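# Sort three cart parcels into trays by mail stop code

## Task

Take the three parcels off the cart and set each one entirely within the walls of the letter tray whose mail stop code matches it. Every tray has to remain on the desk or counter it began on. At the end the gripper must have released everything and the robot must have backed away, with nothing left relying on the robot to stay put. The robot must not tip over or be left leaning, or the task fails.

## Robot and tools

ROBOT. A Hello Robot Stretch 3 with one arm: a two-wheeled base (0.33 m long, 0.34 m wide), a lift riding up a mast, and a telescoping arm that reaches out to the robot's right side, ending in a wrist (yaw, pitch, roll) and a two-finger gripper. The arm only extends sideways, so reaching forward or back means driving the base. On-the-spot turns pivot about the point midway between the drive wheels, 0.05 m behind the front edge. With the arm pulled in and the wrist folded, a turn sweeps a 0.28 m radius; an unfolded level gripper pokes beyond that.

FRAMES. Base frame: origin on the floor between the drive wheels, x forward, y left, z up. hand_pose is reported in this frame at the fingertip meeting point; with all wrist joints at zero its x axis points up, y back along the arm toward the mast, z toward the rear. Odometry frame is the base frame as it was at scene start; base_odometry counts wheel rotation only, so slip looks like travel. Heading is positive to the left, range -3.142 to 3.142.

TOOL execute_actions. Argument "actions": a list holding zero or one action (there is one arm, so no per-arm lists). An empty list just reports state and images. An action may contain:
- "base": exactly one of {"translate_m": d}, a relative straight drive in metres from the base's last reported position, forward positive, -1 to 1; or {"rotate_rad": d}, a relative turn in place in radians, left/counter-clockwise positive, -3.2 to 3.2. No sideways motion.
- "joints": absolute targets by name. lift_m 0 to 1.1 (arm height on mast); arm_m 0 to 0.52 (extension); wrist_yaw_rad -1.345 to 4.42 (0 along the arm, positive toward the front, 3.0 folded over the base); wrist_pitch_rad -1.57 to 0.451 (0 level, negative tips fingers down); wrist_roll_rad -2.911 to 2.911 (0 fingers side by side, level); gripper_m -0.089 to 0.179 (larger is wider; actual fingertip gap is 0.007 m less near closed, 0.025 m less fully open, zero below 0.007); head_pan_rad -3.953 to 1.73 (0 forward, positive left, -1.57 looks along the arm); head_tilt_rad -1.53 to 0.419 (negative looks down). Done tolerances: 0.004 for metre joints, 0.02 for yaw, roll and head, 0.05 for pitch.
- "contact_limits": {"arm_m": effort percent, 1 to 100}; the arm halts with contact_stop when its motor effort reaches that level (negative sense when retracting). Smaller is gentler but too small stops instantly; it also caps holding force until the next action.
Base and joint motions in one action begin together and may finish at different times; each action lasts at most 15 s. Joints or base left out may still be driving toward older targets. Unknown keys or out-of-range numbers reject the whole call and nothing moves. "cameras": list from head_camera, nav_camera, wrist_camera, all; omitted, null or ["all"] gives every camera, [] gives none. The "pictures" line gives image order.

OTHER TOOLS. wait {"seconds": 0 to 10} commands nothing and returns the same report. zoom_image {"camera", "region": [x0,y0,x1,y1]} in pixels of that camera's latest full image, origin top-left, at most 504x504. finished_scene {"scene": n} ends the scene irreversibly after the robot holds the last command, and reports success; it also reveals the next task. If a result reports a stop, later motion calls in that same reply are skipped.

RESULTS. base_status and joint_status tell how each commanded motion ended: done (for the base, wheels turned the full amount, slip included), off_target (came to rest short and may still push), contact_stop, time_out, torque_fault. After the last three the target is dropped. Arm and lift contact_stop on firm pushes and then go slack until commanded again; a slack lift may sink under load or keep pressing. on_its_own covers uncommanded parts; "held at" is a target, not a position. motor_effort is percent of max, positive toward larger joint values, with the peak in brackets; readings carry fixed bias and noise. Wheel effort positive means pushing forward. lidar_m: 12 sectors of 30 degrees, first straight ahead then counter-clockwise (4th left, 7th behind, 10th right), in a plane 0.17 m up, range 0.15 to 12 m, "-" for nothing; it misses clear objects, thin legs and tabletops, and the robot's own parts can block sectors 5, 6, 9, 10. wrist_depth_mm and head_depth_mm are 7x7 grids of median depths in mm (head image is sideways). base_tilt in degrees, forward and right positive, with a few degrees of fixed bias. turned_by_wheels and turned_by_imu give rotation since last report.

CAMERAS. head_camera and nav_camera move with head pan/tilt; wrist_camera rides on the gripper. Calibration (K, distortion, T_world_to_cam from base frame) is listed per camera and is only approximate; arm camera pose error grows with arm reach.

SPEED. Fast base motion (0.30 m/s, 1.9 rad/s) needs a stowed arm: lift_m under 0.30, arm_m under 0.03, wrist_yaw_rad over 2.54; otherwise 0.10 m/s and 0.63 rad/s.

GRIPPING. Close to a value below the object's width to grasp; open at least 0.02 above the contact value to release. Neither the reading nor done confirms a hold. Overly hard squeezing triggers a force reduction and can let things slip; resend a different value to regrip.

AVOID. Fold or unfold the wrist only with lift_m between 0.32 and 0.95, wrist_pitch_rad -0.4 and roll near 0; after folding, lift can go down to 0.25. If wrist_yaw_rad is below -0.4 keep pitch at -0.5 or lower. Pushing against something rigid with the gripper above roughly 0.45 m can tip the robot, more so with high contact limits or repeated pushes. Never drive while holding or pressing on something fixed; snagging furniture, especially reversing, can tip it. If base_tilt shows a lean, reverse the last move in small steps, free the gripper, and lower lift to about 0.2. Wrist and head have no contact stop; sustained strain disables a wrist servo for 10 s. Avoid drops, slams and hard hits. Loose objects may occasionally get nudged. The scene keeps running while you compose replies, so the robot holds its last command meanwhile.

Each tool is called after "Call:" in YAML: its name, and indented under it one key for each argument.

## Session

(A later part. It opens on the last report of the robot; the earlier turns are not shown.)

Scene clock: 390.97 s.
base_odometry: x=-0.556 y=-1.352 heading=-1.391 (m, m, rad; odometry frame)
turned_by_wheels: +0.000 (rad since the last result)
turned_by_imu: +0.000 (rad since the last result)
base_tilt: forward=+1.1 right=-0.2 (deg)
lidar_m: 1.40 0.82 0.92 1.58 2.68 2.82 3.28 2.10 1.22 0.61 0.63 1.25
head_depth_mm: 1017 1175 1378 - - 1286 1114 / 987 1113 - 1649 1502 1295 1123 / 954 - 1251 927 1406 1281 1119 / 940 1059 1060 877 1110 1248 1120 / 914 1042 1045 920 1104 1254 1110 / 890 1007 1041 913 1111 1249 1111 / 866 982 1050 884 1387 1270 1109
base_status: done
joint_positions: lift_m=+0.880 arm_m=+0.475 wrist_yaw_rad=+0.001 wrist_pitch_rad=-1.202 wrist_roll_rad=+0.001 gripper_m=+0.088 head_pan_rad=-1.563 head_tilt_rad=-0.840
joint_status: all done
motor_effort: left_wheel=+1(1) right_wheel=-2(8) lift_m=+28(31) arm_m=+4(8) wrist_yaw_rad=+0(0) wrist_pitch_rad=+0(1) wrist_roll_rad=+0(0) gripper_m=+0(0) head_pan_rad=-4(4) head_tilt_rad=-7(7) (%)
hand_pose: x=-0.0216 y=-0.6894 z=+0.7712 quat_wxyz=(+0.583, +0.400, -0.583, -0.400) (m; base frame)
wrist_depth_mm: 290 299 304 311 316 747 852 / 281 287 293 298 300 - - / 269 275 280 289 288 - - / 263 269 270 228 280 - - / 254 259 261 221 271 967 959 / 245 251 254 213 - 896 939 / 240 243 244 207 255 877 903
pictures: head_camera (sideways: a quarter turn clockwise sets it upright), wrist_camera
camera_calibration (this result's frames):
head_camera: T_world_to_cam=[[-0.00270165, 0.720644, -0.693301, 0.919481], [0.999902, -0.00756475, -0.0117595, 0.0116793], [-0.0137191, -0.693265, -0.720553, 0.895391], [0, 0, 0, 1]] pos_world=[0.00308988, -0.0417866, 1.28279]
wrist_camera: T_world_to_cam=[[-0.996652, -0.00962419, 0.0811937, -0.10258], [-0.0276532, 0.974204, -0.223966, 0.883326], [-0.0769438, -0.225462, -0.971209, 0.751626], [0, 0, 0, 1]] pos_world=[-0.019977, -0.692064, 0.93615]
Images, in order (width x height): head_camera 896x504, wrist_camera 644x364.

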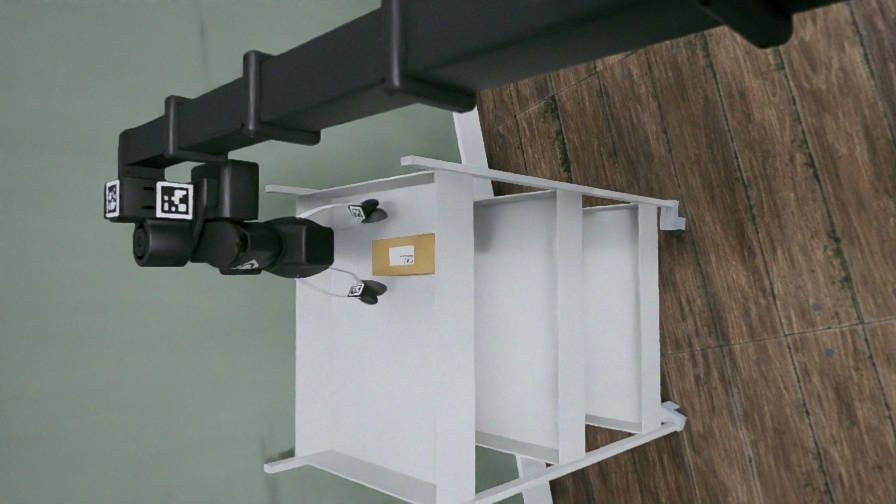

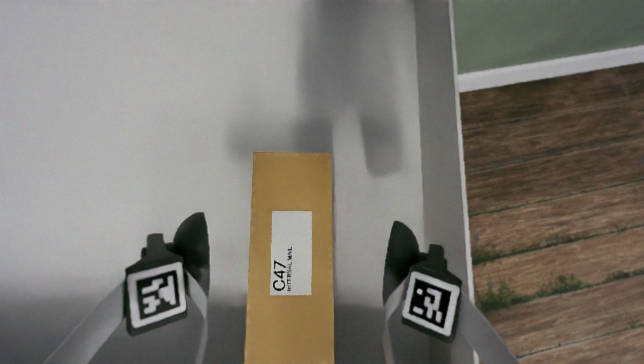

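Call:
execute_actions:
  actions:
    - {"joints":{"gripper_m":0.082,"lift_m":0.797,"arm_m":0.48}}
  cameras: ["wrist_camera"]

Call:
execute_actions:
  actions:
    - {"joints":{"gripper_m":0.017}}
  cameras: ["wrist_camera"]

Call:
execute_actions:
  actions:
    - {"joints":{"lift_m":0.9,"head_pan_rad":-3.1,"head_tilt_rad":-0.3}}
  cameras: ["wrist_camera","head_camera"]

Scene clock: 397.30 s.
base_odometry: x=-0.556 y=-1.352 heading=-1.391 (m, m, rad; odometry frame)
turned_by_wheels: +0.000 (rad since the last result)
turned_by_imu: +0.000 (rad since the last result)
base_tilt: forward=+1.1 right=-0.2 (deg)
lidar_m: 1.39 0.81 0.92 1.59 2.69 2.82 3.28 2.09 1.22 0.61 0.63 1.25
head_depth_mm: 1021 1190 1408 1688 - - - / 989 1136 1330 - 1458 1268 1122 / 961 1077 1266 910 1397 1272 1123 / 935 1052 1049 855 1108 1256 1122 / 917 1038 1044 920 1108 1248 1118 / 889 1012 1041 918 1103 1242 1115 / 871 986 1049 884 1371 1269 1117
base_status: not commanded
joint_positions: lift_m=+0.797 arm_m=+0.480 wrist_yaw_rad=+0.001 wrist_pitch_rad=-1.203 wrist_roll_rad=+0.001 gripper_m=+0.082 head_pan_rad=-1.563 head_tilt_rad=-0.840
joint_status: all done
motor_effort: left_wheel=+1(1) right_wheel=-3(2) lift_m=+28(29) arm_m=+4(3) wrist_yaw_rad=+0(0) wrist_pitch_rad=+1(1) wrist_roll_rad=+0(0) gripper_m=+0(34) head_pan_rad=-4(3) head_tilt_rad=-7(7) (%)
hand_pose: x=-0.0216 y=-0.6944 z=+0.6882 quat_wxyz=(+0.583, +0.400, -0.583, -0.400) (m; base frame)
wrist_depth_mm: 204 208 212 216 223 178 821 / 197 201 205 211 215 176 - / 190 193 146 147 206 174 924 / 184 187 141 142 198 172 918 / 178 182 136 137 194 169 867 / 173 174 131 133 - 168 851 / 168 169 127 129 179 157 810
pictures: wrist_camera
camera_calibration (this result's frames):
wrist_camera: T_world_to_cam=[[-0.996652, -0.00963136, 0.0811929, -0.0958939], [-0.027653, 0.974225, -0.223878, 0.869544], [-0.0769439, -0.225374, -0.971229, 0.669973], [0, 0, 0, 1]] pos_world=[-0.019977, -0.697061, 0.853155]
Images, in order (width x height): wrist_camera 644x364.

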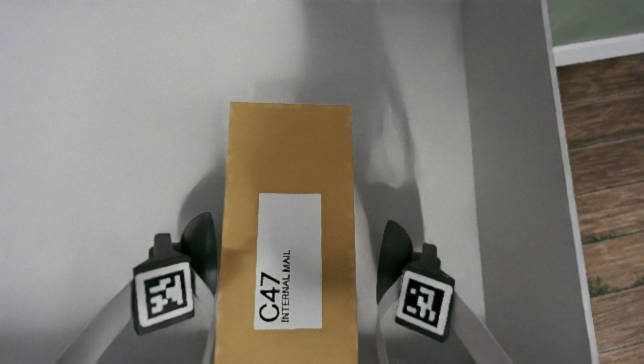

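Scene clock: 398.43 s.
base_odometry: x=-0.556 y=-1.352 heading=-1.391 (m, m, rad; odometry frame)
turned_by_wheels: +0.000 (rad since the last result)
turned_by_imu: +0.000 (rad since the last result)
base_tilt: forward=+1.1 right=-0.4 (deg)
lidar_m: 1.39 0.82 0.92 1.59 2.69 2.83 3.28 2.09 1.23 0.61 0.63 1.25
head_depth_mm: 1021 1175 1406 1692 - - - / 994 1139 1337 - 1465 1270 1121 / 957 1074 1256 928 1388 1274 1117 / 938 1048 1043 864 1111 1250 1111 / 912 1040 1040 920 1110 1248 1116 / 886 1015 1042 919 1104 1243 1119 / 867 978 1052 889 1394 1261 1102
base_status: not commanded
joint_positions: lift_m=+0.797 arm_m=+0.480 wrist_yaw_rad=+0.001 wrist_pitch_rad=-1.204 wrist_roll_rad=+0.001 gripper_m=+0.018 head_pan_rad=-1.563 head_tilt_rad=-0.840
joint_status: all done
motor_effort: left_wheel=+1(2) right_wheel=-2(3) lift_m=+28(29) arm_m=+4(4) wrist_yaw_rad=+0(0) wrist_pitch_rad=+2(2) wrist_roll_rad=+0(0) gripper_m=-19(92) head_pan_rad=-5(4) head_tilt_rad=-7(6) (%)
hand_pose: x=-0.0216 y=-0.6940 z=+0.6880 quat_wxyz=(+0.583, +0.401, -0.583, -0.401) (m; base frame)
wrist_depth_mm: 203 208 212 217 223 177 849 / 195 199 204 208 213 174 - / 189 194 193 144 206 173 942 / 183 187 188 140 199 172 917 / 178 181 133 134 193 170 867 / 173 174 128 130 187 168 844 / 166 169 125 126 178 167 807
pictures: wrist_camera
camera_calibration (this result's frames):
wrist_camera: T_world_to_cam=[[-0.996652, -0.00977433, 0.0811767, -0.0959663], [-0.027654, 0.974615, -0.222172, 0.868186], [-0.0769445, -0.223673, -0.971622, 0.671382], [0, 0, 0, 1]] pos_world=[-0.019977, -0.696916, 0.853007]
Images, in order (width x height): wrist_camera 644x364.

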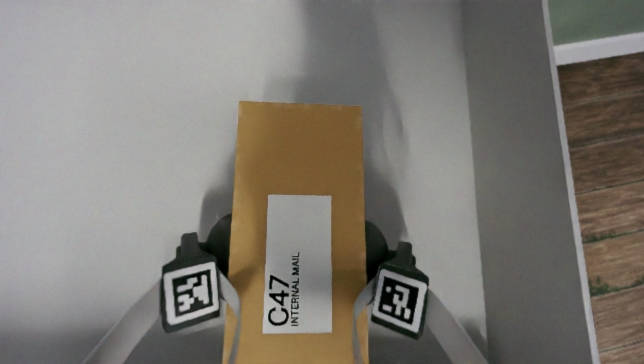

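Scene clock: 400.20 s.
base_odometry: x=-0.556 y=-1.352 heading=-1.391 (m, m, rad; odometry frame)
turned_by_wheels: +0.000 (rad since the last result)
turned_by_imu: +0.000 (rad since the last result)
base_tilt: forward=+0.8 right=-0.5 (deg)
lidar_m: 1.40 0.81 0.92 1.59 2.68 2.83 3.28 2.09 1.22 0.61 0.63 1.25
head_depth_mm: 3227 3363 3604 3861 2912 2027 - / 3136 3307 3513 3632 2884 1969 - / 3054 3203 3418 3653 2846 1988 - / 3022 3134 3352 3419 2808 2008 1576 / 2952 3058 3233 3326 2869 1990 1520 / 2839 3018 3192 3342 2861 1984 1528 / 2805 2940 3093 3216 2857 1985 1534
base_status: not commanded
joint_positions: lift_m=+0.900 arm_m=+0.480 wrist_yaw_rad=+0.001 wrist_pitch_rad=-1.205 wrist_roll_rad=+0.001 gripper_m=+0.018 head_pan_rad=-3.093 head_tilt_rad=-0.310
joint_status: all done
motor_effort: left_wheel=+2(1) right_wheel=-3(2) lift_m=+41(44) arm_m=+4(4) wrist_yaw_rad=+0(0) wrist_pitch_rad=+2(1) wrist_roll_rad=+0(0) gripper_m=-19(19) head_pan_rad=-4(51) head_tilt_rad=+6(44) (%)
hand_pose: x=-0.0216 y=-0.6938 z=+0.7905 quat_wxyz=(+0.582, +0.401, -0.582, -0.401) (m; base frame)
wrist_depth_mm: 311 315 323 332 332 752 836 / 302 307 314 319 321 - - / 291 294 296 145 309 - - / 282 288 288 139 304 - - / 272 277 134 134 288 955 - / 265 267 128 130 233 927 954 / 256 260 126 127 274 910 918
pictures: head_camera (sideways: a quarter turn clockwise sets it upright), wrist_camera
camera_calibration (this result's frames):
head_camera: T_world_to_cam=[[0.271614, 0.0104803, -0.962349, 1.26866], [0.0297712, -0.999554, -0.00248283, 0.00552492], [-0.961946, -0.0279759, -0.271805, 0.317305], [0, 0, 0, 1]] pos_world=[-0.0395209, 0.00110339, 1.30715]
wrist_camera: T_world_to_cam=[[-0.996652, -0.00983238, 0.0811701, -0.10432], [-0.0276538, 0.974775, -0.221472, 0.890343], [-0.076945, -0.222975, -0.971783, 0.771622], [0, 0, 0, 1]] pos_world=[-0.0199771, -0.696857, 0.955503]
Images, in order (width x height): head_camera 896x504, wrist_camera 644x364.

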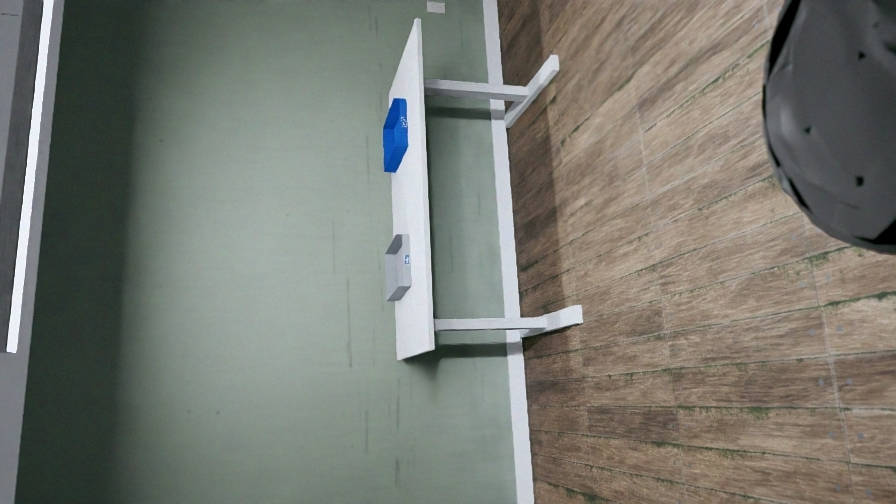

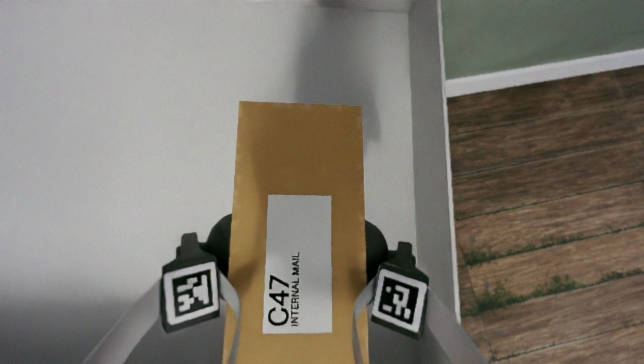

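Call:
execute_actions:
  actions:
    - {"base":{"translate_m":-1.0},"joints":{"lift_m":0.96}}
  cameras: ["wrist_camera"]

Call:
execute_actions:
  actions:
    - {"base":{"translate_m":-0.9},"joints":{"arm_m":0.3,"head_tilt_rad":-0.55,"head_pan_rad":-3.0}}

Scene clock: 433.83 s.
base_odometry: x=-0.735 y=-0.368 heading=-1.390 (m, m, rad; odometry frame)
turned_by_wheels: +0.000 (rad since the last result)
turned_by_imu: +0.001 (rad since the last result)
base_tilt: forward=+1.0 right=-0.5 (deg)
lidar_m: 1.77 1.76 2.03 2.13 2.38 2.32 1.93 2.39 1.50 1.31 1.24 1.05
head_depth_mm: 2288 2426 2535 2582 2564 - - / 2241 2363 2462 2275 2695 - - / 2164 2290 2387 2296 2661 - - / 2126 2254 2363 2246 2590 2062 1523 / 2089 2180 2297 2261 2523 2002 1540 / 2036 2120 2247 2301 2419 1983 1530 / 1989 2099 2177 2289 2415 1975 1525
base_status: done
joint_positions: lift_m=+0.960 arm_m=+0.480 wrist_yaw_rad=+0.001 wrist_pitch_rad=-1.205 wrist_roll_rad=+0.001 gripper_m=+0.018 head_pan_rad=-3.093 head_tilt_rad=-0.310
joint_status: all done
motor_effort: left_wheel=+1(1) right_wheel=-2(7) lift_m=+41(40) arm_m=+4(4) wrist_yaw_rad=+0(0) wrist_pitch_rad=+2(2) wrist_roll_rad=+0(0) gripper_m=-19(19) head_pan_rad=-5(5) head_tilt_rad=+6(6) (%)
hand_pose: x=-0.0216 y=-0.6938 z=+0.8505 quat_wxyz=(+0.582, +0.401, -0.582, -0.401) (m; base frame)
wrist_depth_mm: 783 846 911 - - - - / 932 - - - - - - / - - - 145 - - - / 970 - - 139 - - - / 920 928 134 134 - - - / 879 903 128 130 - - - / 860 898 125 127 941 959 -
pictures: wrist_camera
camera_calibration (this result's frames):
wrist_camera: T_world_to_cam=[[-0.996652, -0.00984273, 0.0811688, -0.109196], [-0.0276532, 0.974805, -0.221339, 0.903506], [-0.0769451, -0.222843, -0.971813, 0.830049], [0, 0, 0, 1]] pos_world=[-0.0199771, -0.696846, 1.0155]
Images, in order (width x height): wrist_camera 644x364.

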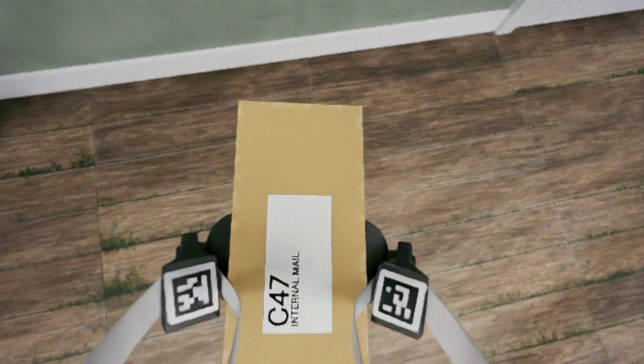

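Scene clock: 443.80 s.
base_odometry: x=-0.897 y=+0.518 heading=-1.390 (m, m, rad; odometry frame)
turned_by_wheels: +0.000 (rad since the last result)
turned_by_imu: -0.001 (rad since the last result)
base_tilt: forward=+1.1 right=-0.5 (deg)
lidar_m: 2.63 2.63 2.56 1.91 2.23 1.52 1.52 1.06 1.73 1.50 1.53 1.79
head_depth_mm: 1317 1452 1580 1301 - - - / 1303 1431 1558 1287 - - - / 1295 1410 1537 1214 - 1504 - / 1271 1383 1489 1203 998 1592 - / 1249 1363 1480 1208 947 1604 - / 1237 1343 1468 1196 939 1485 - / 1224 1324 1447 1344 942 1604 -
base_status: done
joint_positions: lift_m=+0.960 arm_m=+0.300 wrist_yaw_rad=+0.001 wrist_pitch_rad=-1.206 wrist_roll_rad=+0.001 gripper_m=+0.018 head_pan_rad=-3.007 head_tilt_rad=-0.543
joint_status: all done
motor_effort: left_wheel=+1(1) right_wheel=-1(10) lift_m=+41(41) arm_m=-5(5) wrist_yaw_rad=+0(0) wrist_pitch_rad=+2(2) wrist_roll_rad=+0(0) gripper_m=-19(19) head_pan_rad=+5(20) head_tilt_rad=-5(29) (%)
hand_pose: x=-0.0216 y=-0.5142 z=+0.8505 quat_wxyz=(+0.582, +0.401, -0.582, -0.401) (m; base frame)
wrist_depth_mm: - - - - - - - / - - - - - - - / - - - 145 - - - / 954 - - 139 - - - / 917 935 133 134 - - - / 885 906 128 130 - - - / 859 900 125 126 947 951 933
pictures: head_camera (sideways: a quarter turn clockwise sets it upright), nav_camera (sideways: a quarter turn counterclockwise sets it upright), wrist_camera
camera_calibration (this result's frames):
head_camera: T_world_to_cam=[[0.482662, 0.0624852, -0.873575, 1.15152], [0.116249, -0.993197, -0.00681247, 0.0106327], [-0.868057, -0.0982638, -0.486642, 0.596311], [0, 0, 0, 1]] pos_world=[-0.0393992, -0.00279677, 1.2962]
nav_camera: T_world_to_cam=[[-0.523761, -0.077578, 0.848325, -1.05812], [-0.157486, 0.987497, -0.00692795, 0.0650215], [-0.837181, -0.137228, -0.52943, 0.651146], [0, 0, 0, 1]] pos_world=[0.00116779, -0.0569394, 1.24281]
wrist_camera: T_world_to_cam=[[-0.996652, -0.00989427, 0.0811629, -0.107446], [-0.027653, 0.974946, -0.220717, 0.727998], [-0.0769456, -0.222222, -0.971955, 0.870461], [0, 0, 0, 1]] pos_world=[-0.0199772, -0.517386, 1.01545]
Images, in order (width x height): head_camera 896x504, nav_camera 672x504, wrist_camera 644x364.

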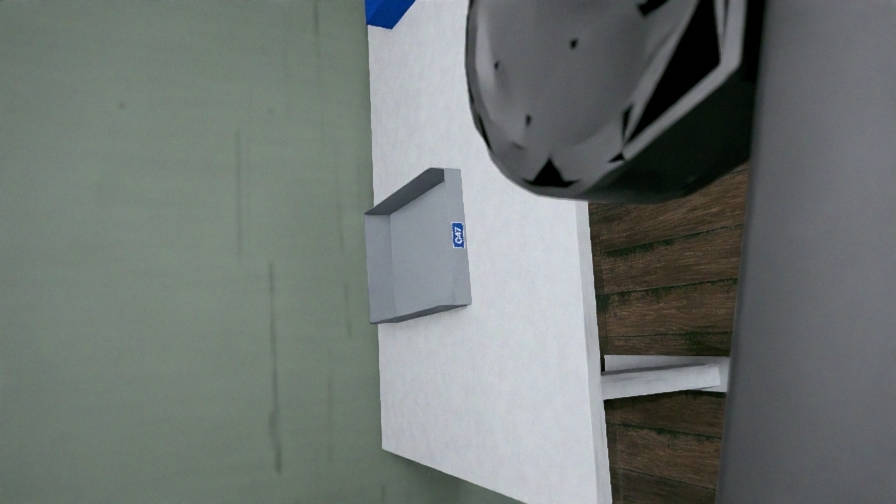

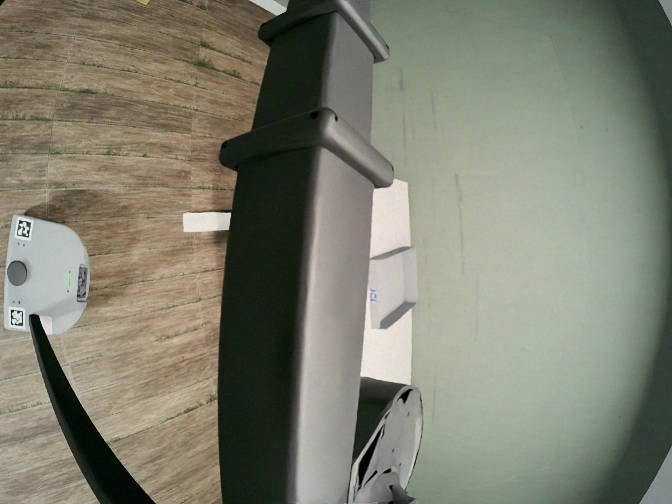

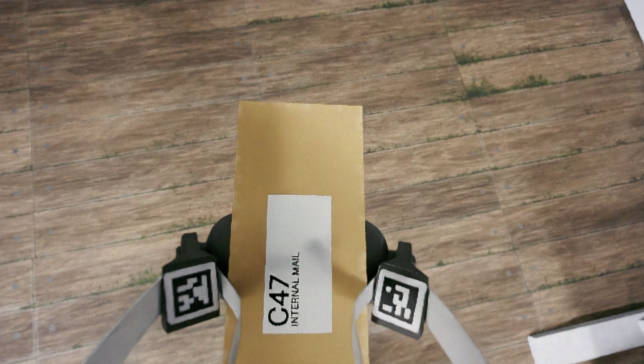

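Call:
execute_actions:
  actions:
    - {"base":{"translate_m":-0.44},"joints":{"lift_m":0.98,"arm_m":0.4,"head_pan_rad":-1.45,"head_tilt_rad":-0.7}}
  cameras: ["nav_camera"]

Call:
execute_actions:
  actions:
    - {"base":{"rotate_rad":-1.39},"joints":{"arm_m":0.49}}

Scene clock: 465.40 s.
base_odometry: x=-0.976 y=+0.950 heading=-1.390 (m, m, rad; odometry frame)
turned_by_wheels: +0.000 (rad since the last result)
turned_by_imu: +0.000 (rad since the last result)
base_tilt: forward=+1.0 right=-0.3 (deg)
lidar_m: 2.37 3.04 2.12 1.91 1.21 1.17 1.09 0.66 1.27 1.61 1.62 1.91
head_depth_mm: 1447 1545 1898 2043 1669 1398 1186 / 1404 - 1843 2003 1683 1396 1188 / 1376 1508 - 678 1686 1391 1172 / 1371 1498 1712 1913 1676 1385 1182 / 1337 1492 1673 1905 1670 1377 1175 / 1311 1468 1647 1885 1677 1375 1168 / 1295 1447 1627 1867 1664 1367 1169
base_status: done
joint_positions: lift_m=+0.980 arm_m=+0.400 wrist_yaw_rad=+0.001 wrist_pitch_rad=-1.206 wrist_roll_rad=+0.001 gripper_m=+0.018 head_pan_rad=-1.457 head_tilt_rad=-0.691
joint_status: all done
motor_effort: left_wheel=+2(1) right_wheel=-2(8) lift_m=+41(47) arm_m=+4(3) wrist_yaw_rad=+0(0) wrist_pitch_rad=+2(2) wrist_roll_rad=+0(0) gripper_m=-19(19) head_pan_rad=+4(53) head_tilt_rad=-5(25) (%)
hand_pose: x=-0.0216 y=-0.6135 z=+0.8705 quat_wxyz=(+0.582, +0.401, -0.582, -0.401) (m; base frame)
wrist_depth_mm: - - - - - - 925 / - - - - - - 962 / - - - 145 - - - / - - - 140 - - - / 953 973 133 134 - - - / 922 917 128 130 - - - / 886 901 125 126 925 940 -
pictures: nav_camera (sideways: a quarter turn counterclockwise sets it upright)
camera_calibration (this result's frames):
nav_camera: T_world_to_cam=[[0.0802107, -0.643923, 0.760874, -0.947793], [-0.990705, -0.135635, -0.0103474, 0.0745542], [0.109864, -0.752972, -0.648817, 0.800684], [0, 0, 0, 1]] pos_world=[0.0619182, 0.00269953, 1.24142]
Images, in order (width x height): nav_camera 672x504.

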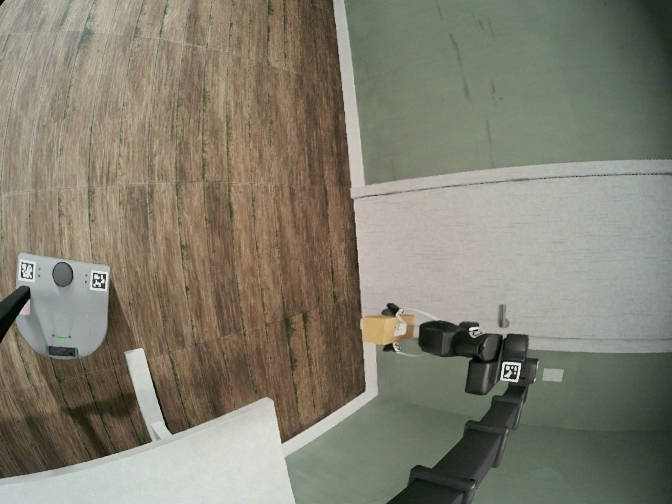

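Scene clock: 468.57 s.
base_odometry: x=-0.976 y=+0.950 heading=-2.780 (m, m, rad; odometry frame)
turned_by_wheels: -1.390 (rad since the last result)
turned_by_imu: -1.383 (rad since the last result)
base_tilt: forward=+1.2 right=-0.3 (deg)
lidar_m: 1.61 1.67 2.20 3.03 3.11 1.91 2.12 1.17 1.15 1.09 0.66 1.46
head_depth_mm: 889 - 1141 963 752 616 1111 / 890 - 1124 948 747 615 1114 / 897 992 1114 847 747 612 1109 / 892 1001 1105 941 743 609 1115 / 897 1006 1110 943 739 610 1105 / 897 1006 1115 935 739 610 1075 / 902 1012 1138 938 735 608 1122
base_status: done
joint_positions: lift_m=+0.980 arm_m=+0.490 wrist_yaw_rad=+0.001 wrist_pitch_rad=-1.206 wrist_roll_rad=+0.001 gripper_m=+0.018 head_pan_rad=-1.457 head_tilt_rad=-0.691
joint_status: all done
motor_effort: left_wheel=+1(6) right_wheel=-1(11) lift_m=+41(41) arm_m=+4(6) wrist_yaw_rad=+0(1) wrist_pitch_rad=+2(2) wrist_roll_rad=+0(0) gripper_m=-19(19) head_pan_rad=+4(5) head_tilt_rad=-6(5) (%)
hand_pose: x=-0.0216 y=-0.7036 z=+0.8705 quat_wxyz=(+0.582, +0.401, -0.582, -0.401) (m; base frame)
wrist_depth_mm: 334 333 341 348 352 370 383 / 322 326 333 344 347 360 370 / 310 312 317 144 335 346 355 / 303 306 308 140 320 333 342 / 293 293 133 134 314 323 331 / 283 271 128 130 304 312 319 / 275 275 125 126 293 301 308
pictures: head_camera (sideways: a quarter turn clockwise sets it upright), nav_camera (sideways: a quarter turn counterclockwise sets it upright), wrist_camera
camera_calibration (this result's frames):
head_camera: T_world_to_cam=[[-0.0665711, 0.606725, -0.792119, 1.04866], [0.995246, 0.0969424, -0.00938905, 0.00862367], [0.0710933, -0.788978, -0.610294, 0.751458], [0, 0, 0, 1]] pos_world=[0.00780447, -0.0442034, 1.28936]
nav_camera: T_world_to_cam=[[0.0803365, -0.643956, 0.760833, -0.947739], [-0.99068, -0.135819, -0.0103488, 0.0745559], [0.11, -0.75291, -0.648865, 0.800746], [0, 0, 0, 1]] pos_world=[0.0619173, 0.0027138, 1.24142]
wrist_camera: T_world_to_cam=[[-0.996652, -0.00990431, 0.0811557, -0.110943], [-0.0276397, 0.975008, -0.220446, 0.916845], [-0.0769441, -0.221951, -0.972017, 0.848046], [0, 0, 0, 1]] pos_world=[-0.019978, -0.706806, 1.03543]
Images, in order (width x height): head_camera 896x504, nav_camera 672x504, wrist_camera 644x364.

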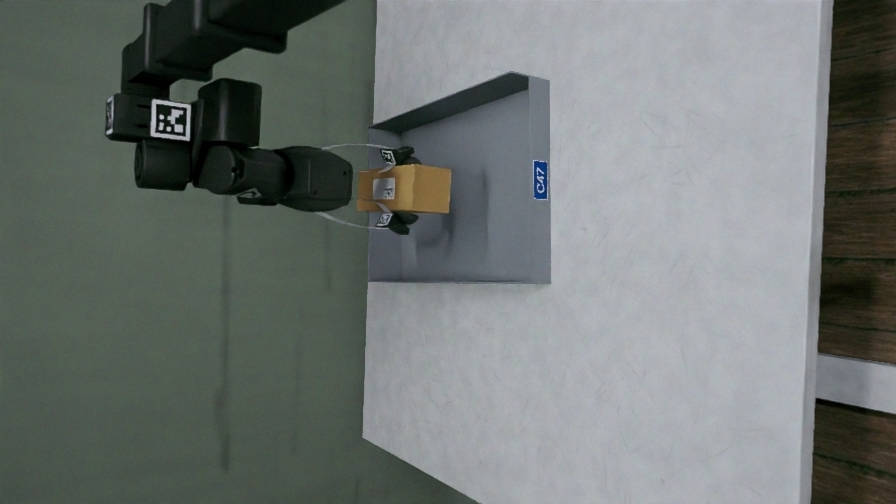

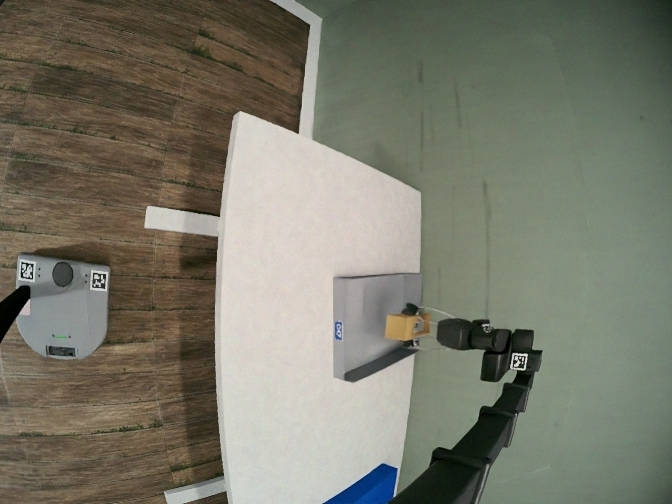

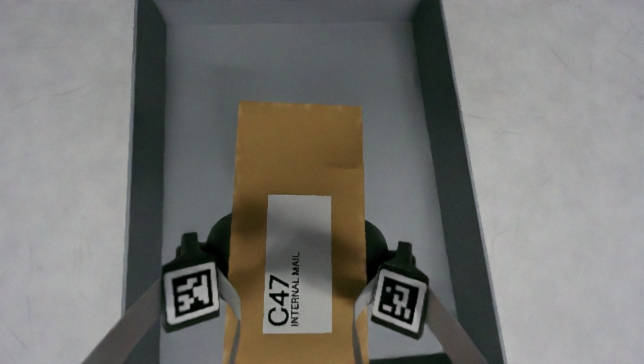

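Call:
execute_actions:
  actions: []

Scene clock: 488.17 s.
base_odometry: x=-0.976 y=+0.950 heading=-2.780 (m, m, rad; odometry frame)
turned_by_wheels: +0.000 (rad since the last result)
turned_by_imu: +0.000 (rad since the last result)
base_tilt: forward=+1.0 right=-0.4 (deg)
lidar_m: 1.61 1.66 2.19 3.03 3.10 1.92 2.12 1.17 1.15 1.09 0.66 1.46
head_depth_mm: 889 - 1139 956 749 617 1112 / 887 - 1115 948 747 614 1107 / 894 989 1123 847 743 614 1107 / 895 1000 1108 942 742 612 1104 / 897 997 1118 940 737 611 1107 / 897 1002 1115 939 738 609 1069 / 902 1006 1141 938 735 607 1121
base_status: done
joint_positions: lift_m=+0.980 arm_m=+0.490 wrist_yaw_rad=+0.001 wrist_pitch_rad=-1.206 wrist_roll_rad=+0.001 gripper_m=+0.018 head_pan_rad=-1.457 head_tilt_rad=-0.691
joint_status: all done
motor_effort: left_wheel=+1(6) right_wheel=-2(11) lift_m=+41(41) arm_m=+4(6) wrist_yaw_rad=+0(1) wrist_pitch_rad=+2(2) wrist_roll_rad=+0(0) gripper_m=-19(19) head_pan_rad=+4(5) head_tilt_rad=-5(5) (%)
hand_pose: x=-0.0216 y=-0.7036 z=+0.8705 quat_wxyz=(+0.582, +0.401, -0.582, -0.401) (m; base frame)
wrist_depth_mm: 331 339 340 348 353 373 383 / 322 321 332 341 340 359 372 / 312 312 315 144 336 347 358 / 302 305 307 140 322 335 342 / 291 293 133 134 314 322 331 / 286 270 128 130 304 312 320 / 275 278 126 126 291 301 309
pictures: head_camera (sideways: a quarter turn clockwise sets it upright), nav_camera (sideways: a quarter turn counterclockwise sets it upright), wrist_camera
camera_calibration (this result's frames):
head_camera: T_world_to_cam=[[-0.0665711, 0.606725, -0.792119, 1.04866], [0.995246, 0.0969424, -0.00938905, 0.00862367], [0.0710933, -0.788978, -0.610294, 0.751458], [0, 0, 0, 1]] pos_world=[0.00780447, -0.0442034, 1.28936]
nav_camera: T_world_to_cam=[[0.0803365, -0.643956, 0.760833, -0.947739], [-0.99068, -0.135819, -0.0103488, 0.0745559], [0.11, -0.75291, -0.648865, 0.800746], [0, 0, 0, 1]] pos_world=[0.0619173, 0.0027138, 1.24142]
wrist_camera: T_world_to_cam=[[-0.996652, -0.00990422, 0.0811557, -0.110943], [-0.0276396, 0.975008, -0.220445, 0.916845], [-0.0769441, -0.221951, -0.972017, 0.848047], [0, 0, 0, 1]] pos_world=[-0.019978, -0.706806, 1.03543]
Images, in order (width x height): head_camera 896x504, nav_camera 672x504, wrist_camera 644x364.

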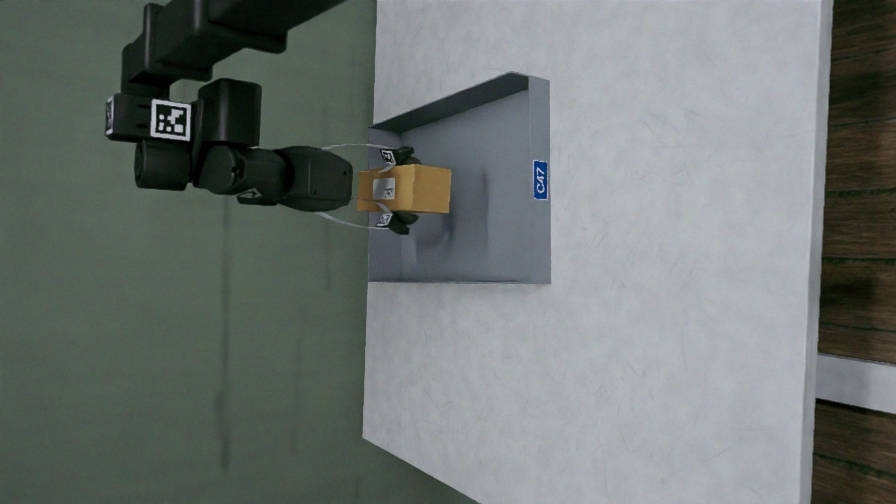

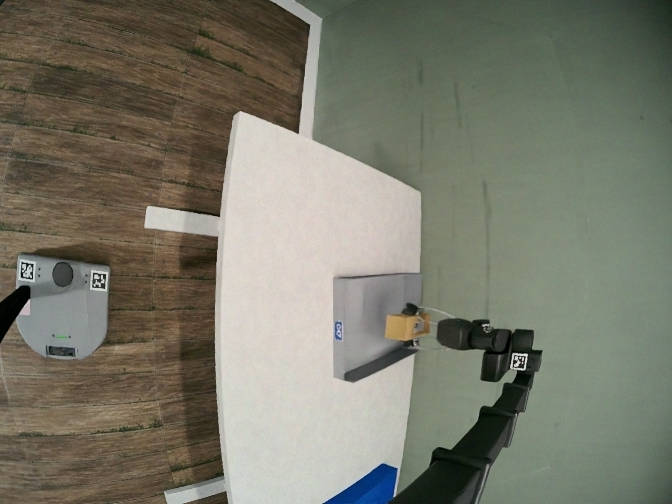

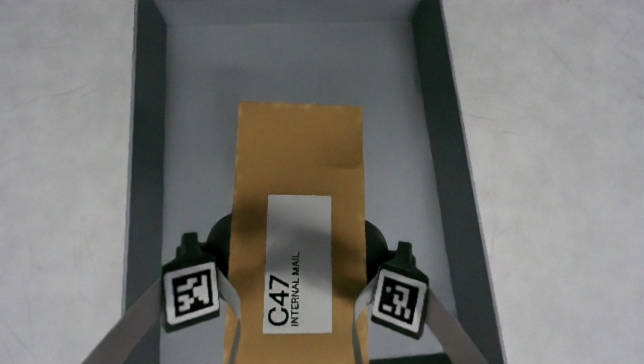

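Call:
execute_actions:
  actions:
    - {"joints":{"lift_m":0.862,"arm_m":0.517}}
  cameras: ["wrist_camera","head_camera"]

Scene clock: 494.43 s.
base_odometry: x=-0.976 y=+0.950 heading=-2.780 (m, m, rad; odometry frame)
turned_by_wheels: +0.000 (rad since the last result)
turned_by_imu: +0.000 (rad since the last result)
base_tilt: forward=+1.1 right=-0.3 (deg)
lidar_m: 1.61 1.67 2.19 3.04 3.10 1.91 2.12 1.17 1.15 1.09 0.66 1.46
head_depth_mm: 887 994 1095 - - 617 1110 / 888 995 - 914 752 614 1104 / 892 995 - 850 743 614 1103 / 891 1001 1107 944 744 613 1101 / 898 998 1111 939 740 610 1109 / 903 1001 1120 938 734 610 1067 / 901 1008 1143 936 733 606 1125
base_status: not commanded
joint_positions: lift_m=+0.862 arm_m=+0.517 wrist_yaw_rad=+0.001 wrist_pitch_rad=-1.206 wrist_roll_rad=+0.001 gripper_m=+0.018 head_pan_rad=-1.457 head_tilt_rad=-0.691
joint_status: all done
motor_effort: left_wheel=+1(1) right_wheel=-2(2) lift_m=+29(34) arm_m=+4(4) wrist_yaw_rad=+0(1) wrist_pitch_rad=+2(2) wrist_roll_rad=+0(0) gripper_m=-19(18) head_pan_rad=+5(5) head_tilt_rad=-5(6) (%)
hand_pose: x=-0.0216 y=-0.7305 z=+0.7529 quat_wxyz=(+0.582, +0.401, -0.582, -0.402) (m; base frame)
wrist_depth_mm: 187 212 216 222 228 209 241 / 184 205 209 213 219 210 231 / 181 198 199 144 210 211 174 / 178 190 191 140 203 204 166 / 176 185 133 135 197 199 162 / 173 179 128 131 191 193 157 / 168 174 125 126 183 189 159
pictures: head_camera (sideways: a quarter turn clockwise sets it upright), wrist_camera
camera_calibration (this result's frames):
head_camera: T_world_to_cam=[[-0.0665747, 0.606749, -0.792101, 1.04864], [0.995246, 0.0969441, -0.00938955, 0.00862431], [0.0710924, -0.78896, -0.610318, 0.751488], [0, 0, 0, 1]] pos_world=[0.00780449, -0.044203, 1.28936]
wrist_camera: T_world_to_cam=[[-0.996652, -0.00991123, 0.0811549, -0.101672], [-0.0276396, 0.975027, -0.220361, 0.917141], [-0.0769441, -0.221867, -0.972036, 0.727849], [0, 0, 0, 1]] pos_world=[-0.019978, -0.733759, 0.917849]
Images, in order (width x height): head_camera 896x504, wrist_camera 644x364.

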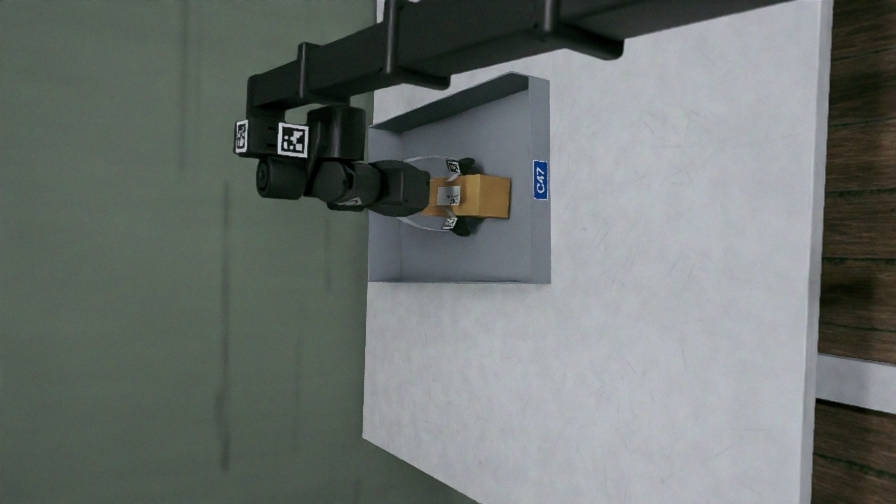

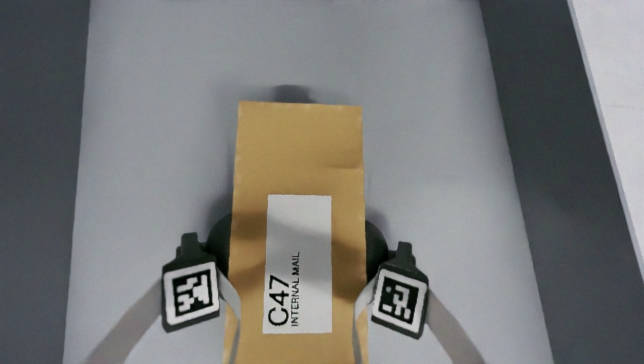

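Call:
execute_actions:
  actions:
    - {"joints":{"lift_m":0.857,"gripper_m":0.088}}
  cameras: []

Call:
execute_actions:
  actions:
    - {"joints":{"lift_m":0.96}}
  cameras: []

Call:
execute_actions:
  actions:
    - {"joints":{"arm_m":0.2,"lift_m":1.0}}

Scene clock: 499.17 s.
base_odometry: x=-0.976 y=+0.950 heading=-2.780 (m, m, rad; odometry frame)
turned_by_wheels: +0.000 (rad since the last result)
turned_by_imu: +0.000 (rad since the last result)
base_tilt: forward=+0.9 right=-0.5 (deg)
lidar_m: 1.61 1.67 2.19 3.03 3.09 1.91 2.12 1.17 1.14 1.09 0.66 1.46
head_depth_mm: 888 990 1101 - - 608 1115 / 886 992 - 915 748 615 1110 / 892 994 - 853 746 611 1103 / 895 998 1108 946 742 613 1103 / 896 1000 1119 945 740 611 1107 / 900 998 1114 939 738 609 1076 / 901 1007 1136 937 737 605 1134
base_status: not commanded
joint_positions: lift_m=+0.857 arm_m=+0.517 wrist_yaw_rad=+0.001 wrist_pitch_rad=-1.206 wrist_roll_rad=+0.001 gripper_m=+0.088 head_pan_rad=-1.457 head_tilt_rad=-0.691
joint_status: all done
motor_effort: left_wheel=+1(1) right_wheel=-2(2) lift_m=+29(29) arm_m=+5(5) wrist_yaw_rad=+0(0) wrist_pitch_rad=+2(2) wrist_roll_rad=+0(0) gripper_m=-1(79) head_pan_rad=+4(4) head_tilt_rad=-6(6) (%)
hand_pose: x=-0.0216 y=-0.7305 z=+0.7479 quat_wxyz=(+0.582, +0.401, -0.582, -0.402) (m; base frame)
wrist_depth_mm: 188 206 211 217 221 209 231 / 184 200 203 209 213 211 172 / 182 192 194 146 204 206 165 / 178 186 186 141 199 201 160 / 174 181 136 136 192 195 155 / 170 175 131 132 - 189 157 / 162 169 127 128 178 185 158
pictures: none
No camera images: the call's "cameras" was empty. Leave "cameras" out to get every camera's image.

Scene clock: 500.93 s.
base_odometry: x=-0.976 y=+0.950 heading=-2.780 (m, m, rad; odometry frame)
turned_by_wheels: +0.000 (rad since the last result)
turned_by_imu: +0.000 (rad since the last result)
base_tilt: forward=+1.0 right=-0.4 (deg)
lidar_m: 1.61 1.67 2.19 3.04 3.11 1.91 2.12 1.18 1.15 1.09 0.66 1.46
head_depth_mm: 887 943 1143 956 747 617 1116 / 893 - 1118 954 747 615 1111 / 892 987 1076 893 747 615 1115 / 893 998 1106 940 745 612 1112 / 894 1001 1123 947 743 613 1105 / 897 999 1115 943 735 610 1069 / 901 1003 1138 939 738 608 1122
base_status: not commanded
joint_positions: lift_m=+0.960 arm_m=+0.517 wrist_yaw_rad=+0.001 wrist_pitch_rad=-1.206 wrist_roll_rad=+0.001 gripper_m=+0.088 head_pan_rad=-1.457 head_tilt_rad=-0.691
joint_status: all done
motor_effort: left_wheel=+1(1) right_wheel=-2(2) lift_m=+40(42) arm_m=+4(4) wrist_yaw_rad=+0(0) wrist_pitch_rad=+2(2) wrist_roll_rad=+0(0) gripper_m=+0(0) head_pan_rad=+5(4) head_tilt_rad=-5(6) (%)
hand_pose: x=-0.0216 y=-0.7305 z=+0.8505 quat_wxyz=(+0.582, +0.401, -0.582, -0.402) (m; base frame)
wrist_depth_mm: 312 305 310 321 315 350 358 / 304 302 313 321 325 340 341 / 292 294 302 310 313 325 332 / 282 285 292 297 303 312 319 / 275 258 281 238 293 300 309 / 267 234 273 230 - 293 299 / 260 253 263 224 274 281 291
pictures: none
No camera images: the call's "cameras" was empty. Leave "cameras" out to get every camera's image.

Scene clock: 504.47 s.
base_odometry: x=-0.976 y=+0.950 heading=-2.780 (m, m, rad; odometry frame)
turned_by_wheels: +0.000 (rad since the last result)
turned_by_imu: +0.000 (rad since the last result)
base_tilt: forward=+0.9 right=-0.3 (deg)
lidar_m: 1.61 1.67 2.20 3.03 3.09 1.91 2.12 1.17 1.15 1.09 0.66 1.46
head_depth_mm: 890 - - 904 752 618 1107 / 889 961 - 886 748 616 1111 / 893 982 1108 - 722 614 1104 / 898 1002 1109 944 722 611 1105 / 898 998 1119 946 741 611 1101 / 900 1005 1108 939 739 609 1071 / 898 1003 1143 936 738 606 1123
base_status: not commanded
joint_positions: lift_m=+1.000 arm_m=+0.200 wrist_yaw_rad=+0.001 wrist_pitch_rad=-1.206 wrist_roll_rad=+0.001 gripper_m=+0.088 head_pan_rad=-1.457 head_tilt_rad=-0.691
joint_status: all done
motor_effort: left_wheel=+1(1) right_wheel=-2(2) lift_m=+40(42) arm_m=-4(9) wrist_yaw_rad=+0(0) wrist_pitch_rad=+2(2) wrist_roll_rad=+0(0) gripper_m=+0(1) head_pan_rad=+5(5) head_tilt_rad=-5(5) (%)
hand_pose: x=-0.0216 y=-0.4141 z=+0.8905 quat_wxyz=(+0.582, +0.401, -0.582, -0.402) (m; base frame)
wrist_depth_mm: 356 363 367 376 385 398 409 / 342 353 352 362 369 381 389 / 331 341 344 354 361 371 378 / 324 327 335 339 347 359 364 / 314 319 324 331 340 343 351 / 301 306 314 318 - 332 342 / 293 298 303 306 315 319 328
pictures: head_camera (sideways: a quarter turn clockwise sets it upright), nav_camera (sideways: a quarter turn counterclockwise sets it upright), wrist_camera
camera_calibration (this result's frames):
head_camera: T_world_to_cam=[[-0.0666476, 0.606765, -0.792083, 1.04862], [0.995234, 0.0970595, -0.00939005, 0.00862504], [0.0711815, -0.788934, -0.610342, 0.751519], [0, 0, 0, 1]] pos_world=[0.00780956, -0.0442024, 1.28936]
nav_camera: T_world_to_cam=[[0.0804171, -0.643992, 0.760794, -0.947689], [-0.990664, -0.135934, -0.0103501, 0.0745576], [0.110084, -0.752859, -0.648911, 0.800805], [0, 0, 0, 1]] pos_world=[0.0619165, 0.00272393, 1.24142]
wrist_camera: T_world_to_cam=[[-0.996652, -0.00990898, 0.0811549, -0.109703], [-0.0276374, 0.975027, -0.220361, 0.638961], [-0.0769447, -0.221866, -0.972036, 0.931813], [0, 0, 0, 1]] pos_world=[-0.0199782, -0.417353, 1.05546]
Images, in order (width x height): head_camera 896x504, nav_camera 672x504, wrist_camera 644x364.

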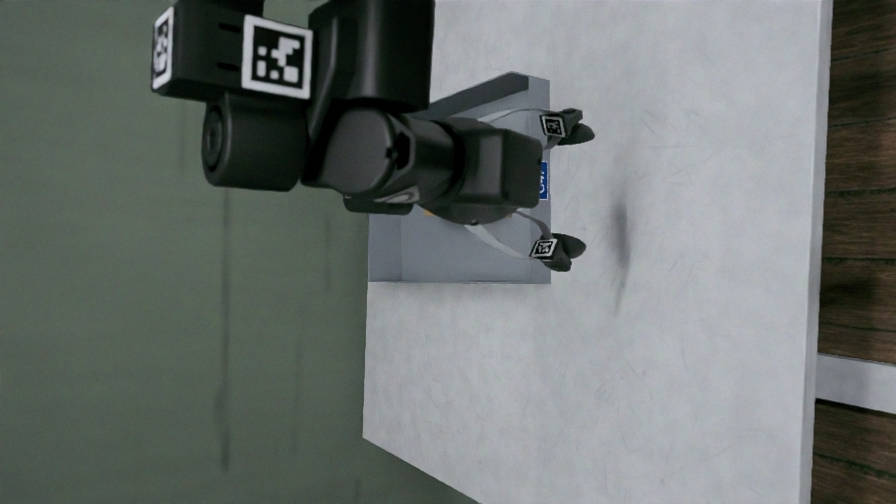

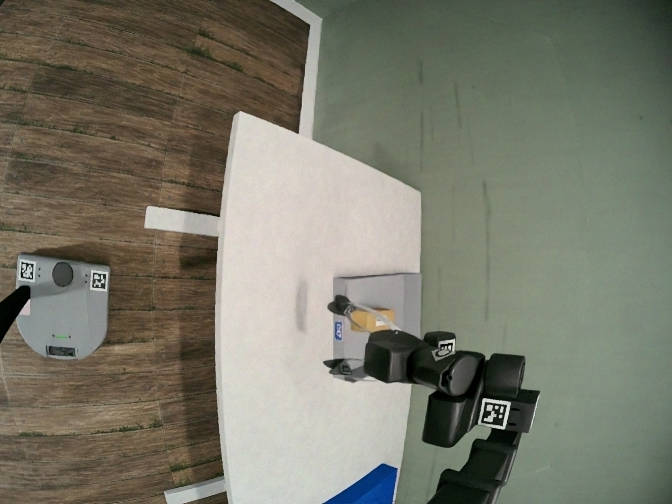

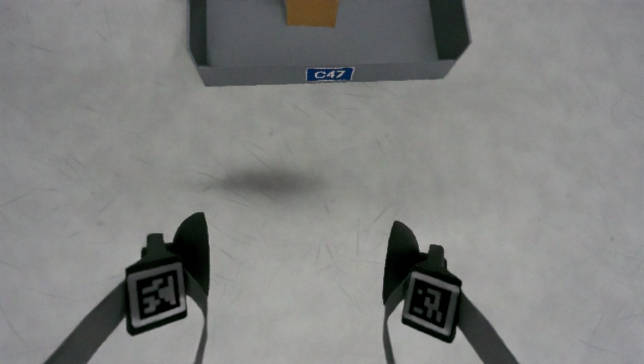

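Call:
execute_actions:
  actions:
    - {"joints":{"arm_m":0.08,"head_pan_rad":-3.3,"head_tilt_rad":-0.3}}
  cameras: ["head_camera","nav_camera"]

Scene clock: 515.77 s.
base_odometry: x=-0.976 y=+0.950 heading=-2.780 (m, m, rad; odometry frame)
turned_by_wheels: +0.000 (rad since the last result)
turned_by_imu: +0.000 (rad since the last result)
base_tilt: forward=+1.0 right=-0.4 (deg)
lidar_m: 1.61 1.67 2.19 3.04 3.10 1.91 2.12 1.17 1.15 1.09 0.66 1.46
head_depth_mm: 2058 2168 2267 - - - - / 1972 2086 2199 2271 - - - / 1966 2044 2143 2064 - - - / 1927 1990 2110 2230 - - - / 1875 1954 2075 2163 2198 - - / 1828 1879 1998 2092 2209 1932 1642 / 1789 1854 1936 2040 2117 1974 1635
base_status: not commanded
joint_positions: lift_m=+1.000 arm_m=+0.080 wrist_yaw_rad=+0.001 wrist_pitch_rad=-1.206 wrist_roll_rad=+0.001 gripper_m=+0.088 head_pan_rad=-3.293 head_tilt_rad=-0.310
joint_status: all done
motor_effort: left_wheel=+1(1) right_wheel=-2(2) lift_m=+40(40) arm_m=-5(8) wrist_yaw_rad=+0(0) wrist_pitch_rad=+2(2) wrist_roll_rad=+0(0) gripper_m=+0(0) head_pan_rad=-5(52) head_tilt_rad=+6(37) (%)
hand_pose: x=-0.0216 y=-0.2941 z=+0.8905 quat_wxyz=(+0.582, +0.401, -0.582, -0.402) (m; base frame)
wrist_depth_mm: 357 362 372 378 392 401 409 / 343 348 359 366 375 384 394 / 333 342 345 353 366 372 377 / 322 326 335 342 351 355 366 / 312 317 324 331 338 344 351 / 922 956 932 - - - - / 887 909 946 - - - -
pictures: head_camera (sideways: a quarter turn clockwise sets it upright), nav_camera (sideways: a quarter turn counterclockwise sets it upright)
camera_calibration (this result's frames):
head_camera: T_world_to_cam=[[0.268266, -0.0436934, -0.962354, 1.26869], [-0.169424, -0.98554, -0.00248252, 0.00673962], [-0.94833, 0.163712, -0.271789, 0.317202], [0, 0, 0, 1]] pos_world=[-0.038392, 0.0101458, 1.30716]
nav_camera: T_world_to_cam=[[-0.316574, 0.0414982, 0.94766, -1.18897], [0.126227, 0.992001, -0.00127273, 0.0559297], [-0.940132, 0.119217, -0.31928, 0.378311], [0, 0, 0, 1]] pos_world=[-0.027796, -0.0512431, 1.2476]
Images, in order (width x height): head_camera 896x504, nav_camera 672x504.

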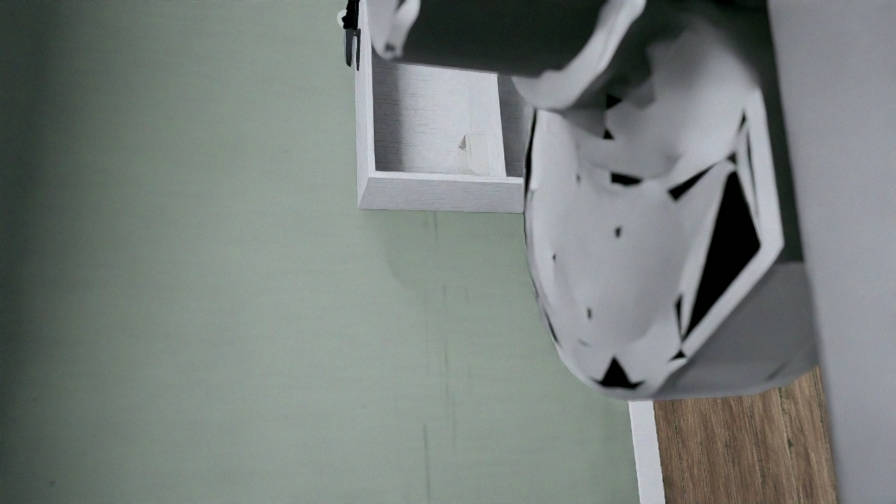

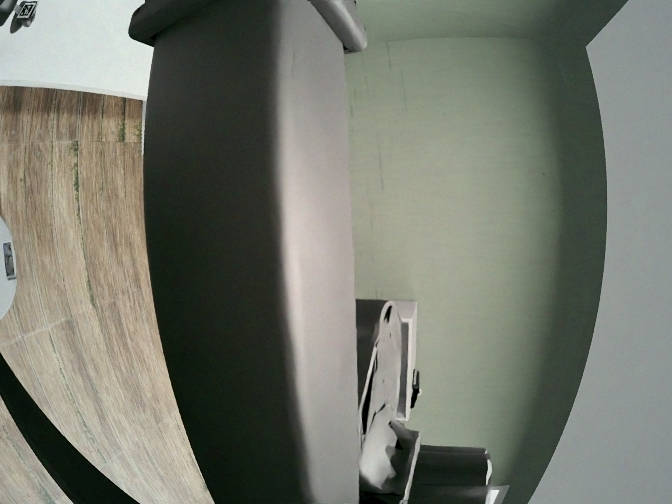

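Call:
finished_scene:
  scene: 1

The scene is finished: the task was done.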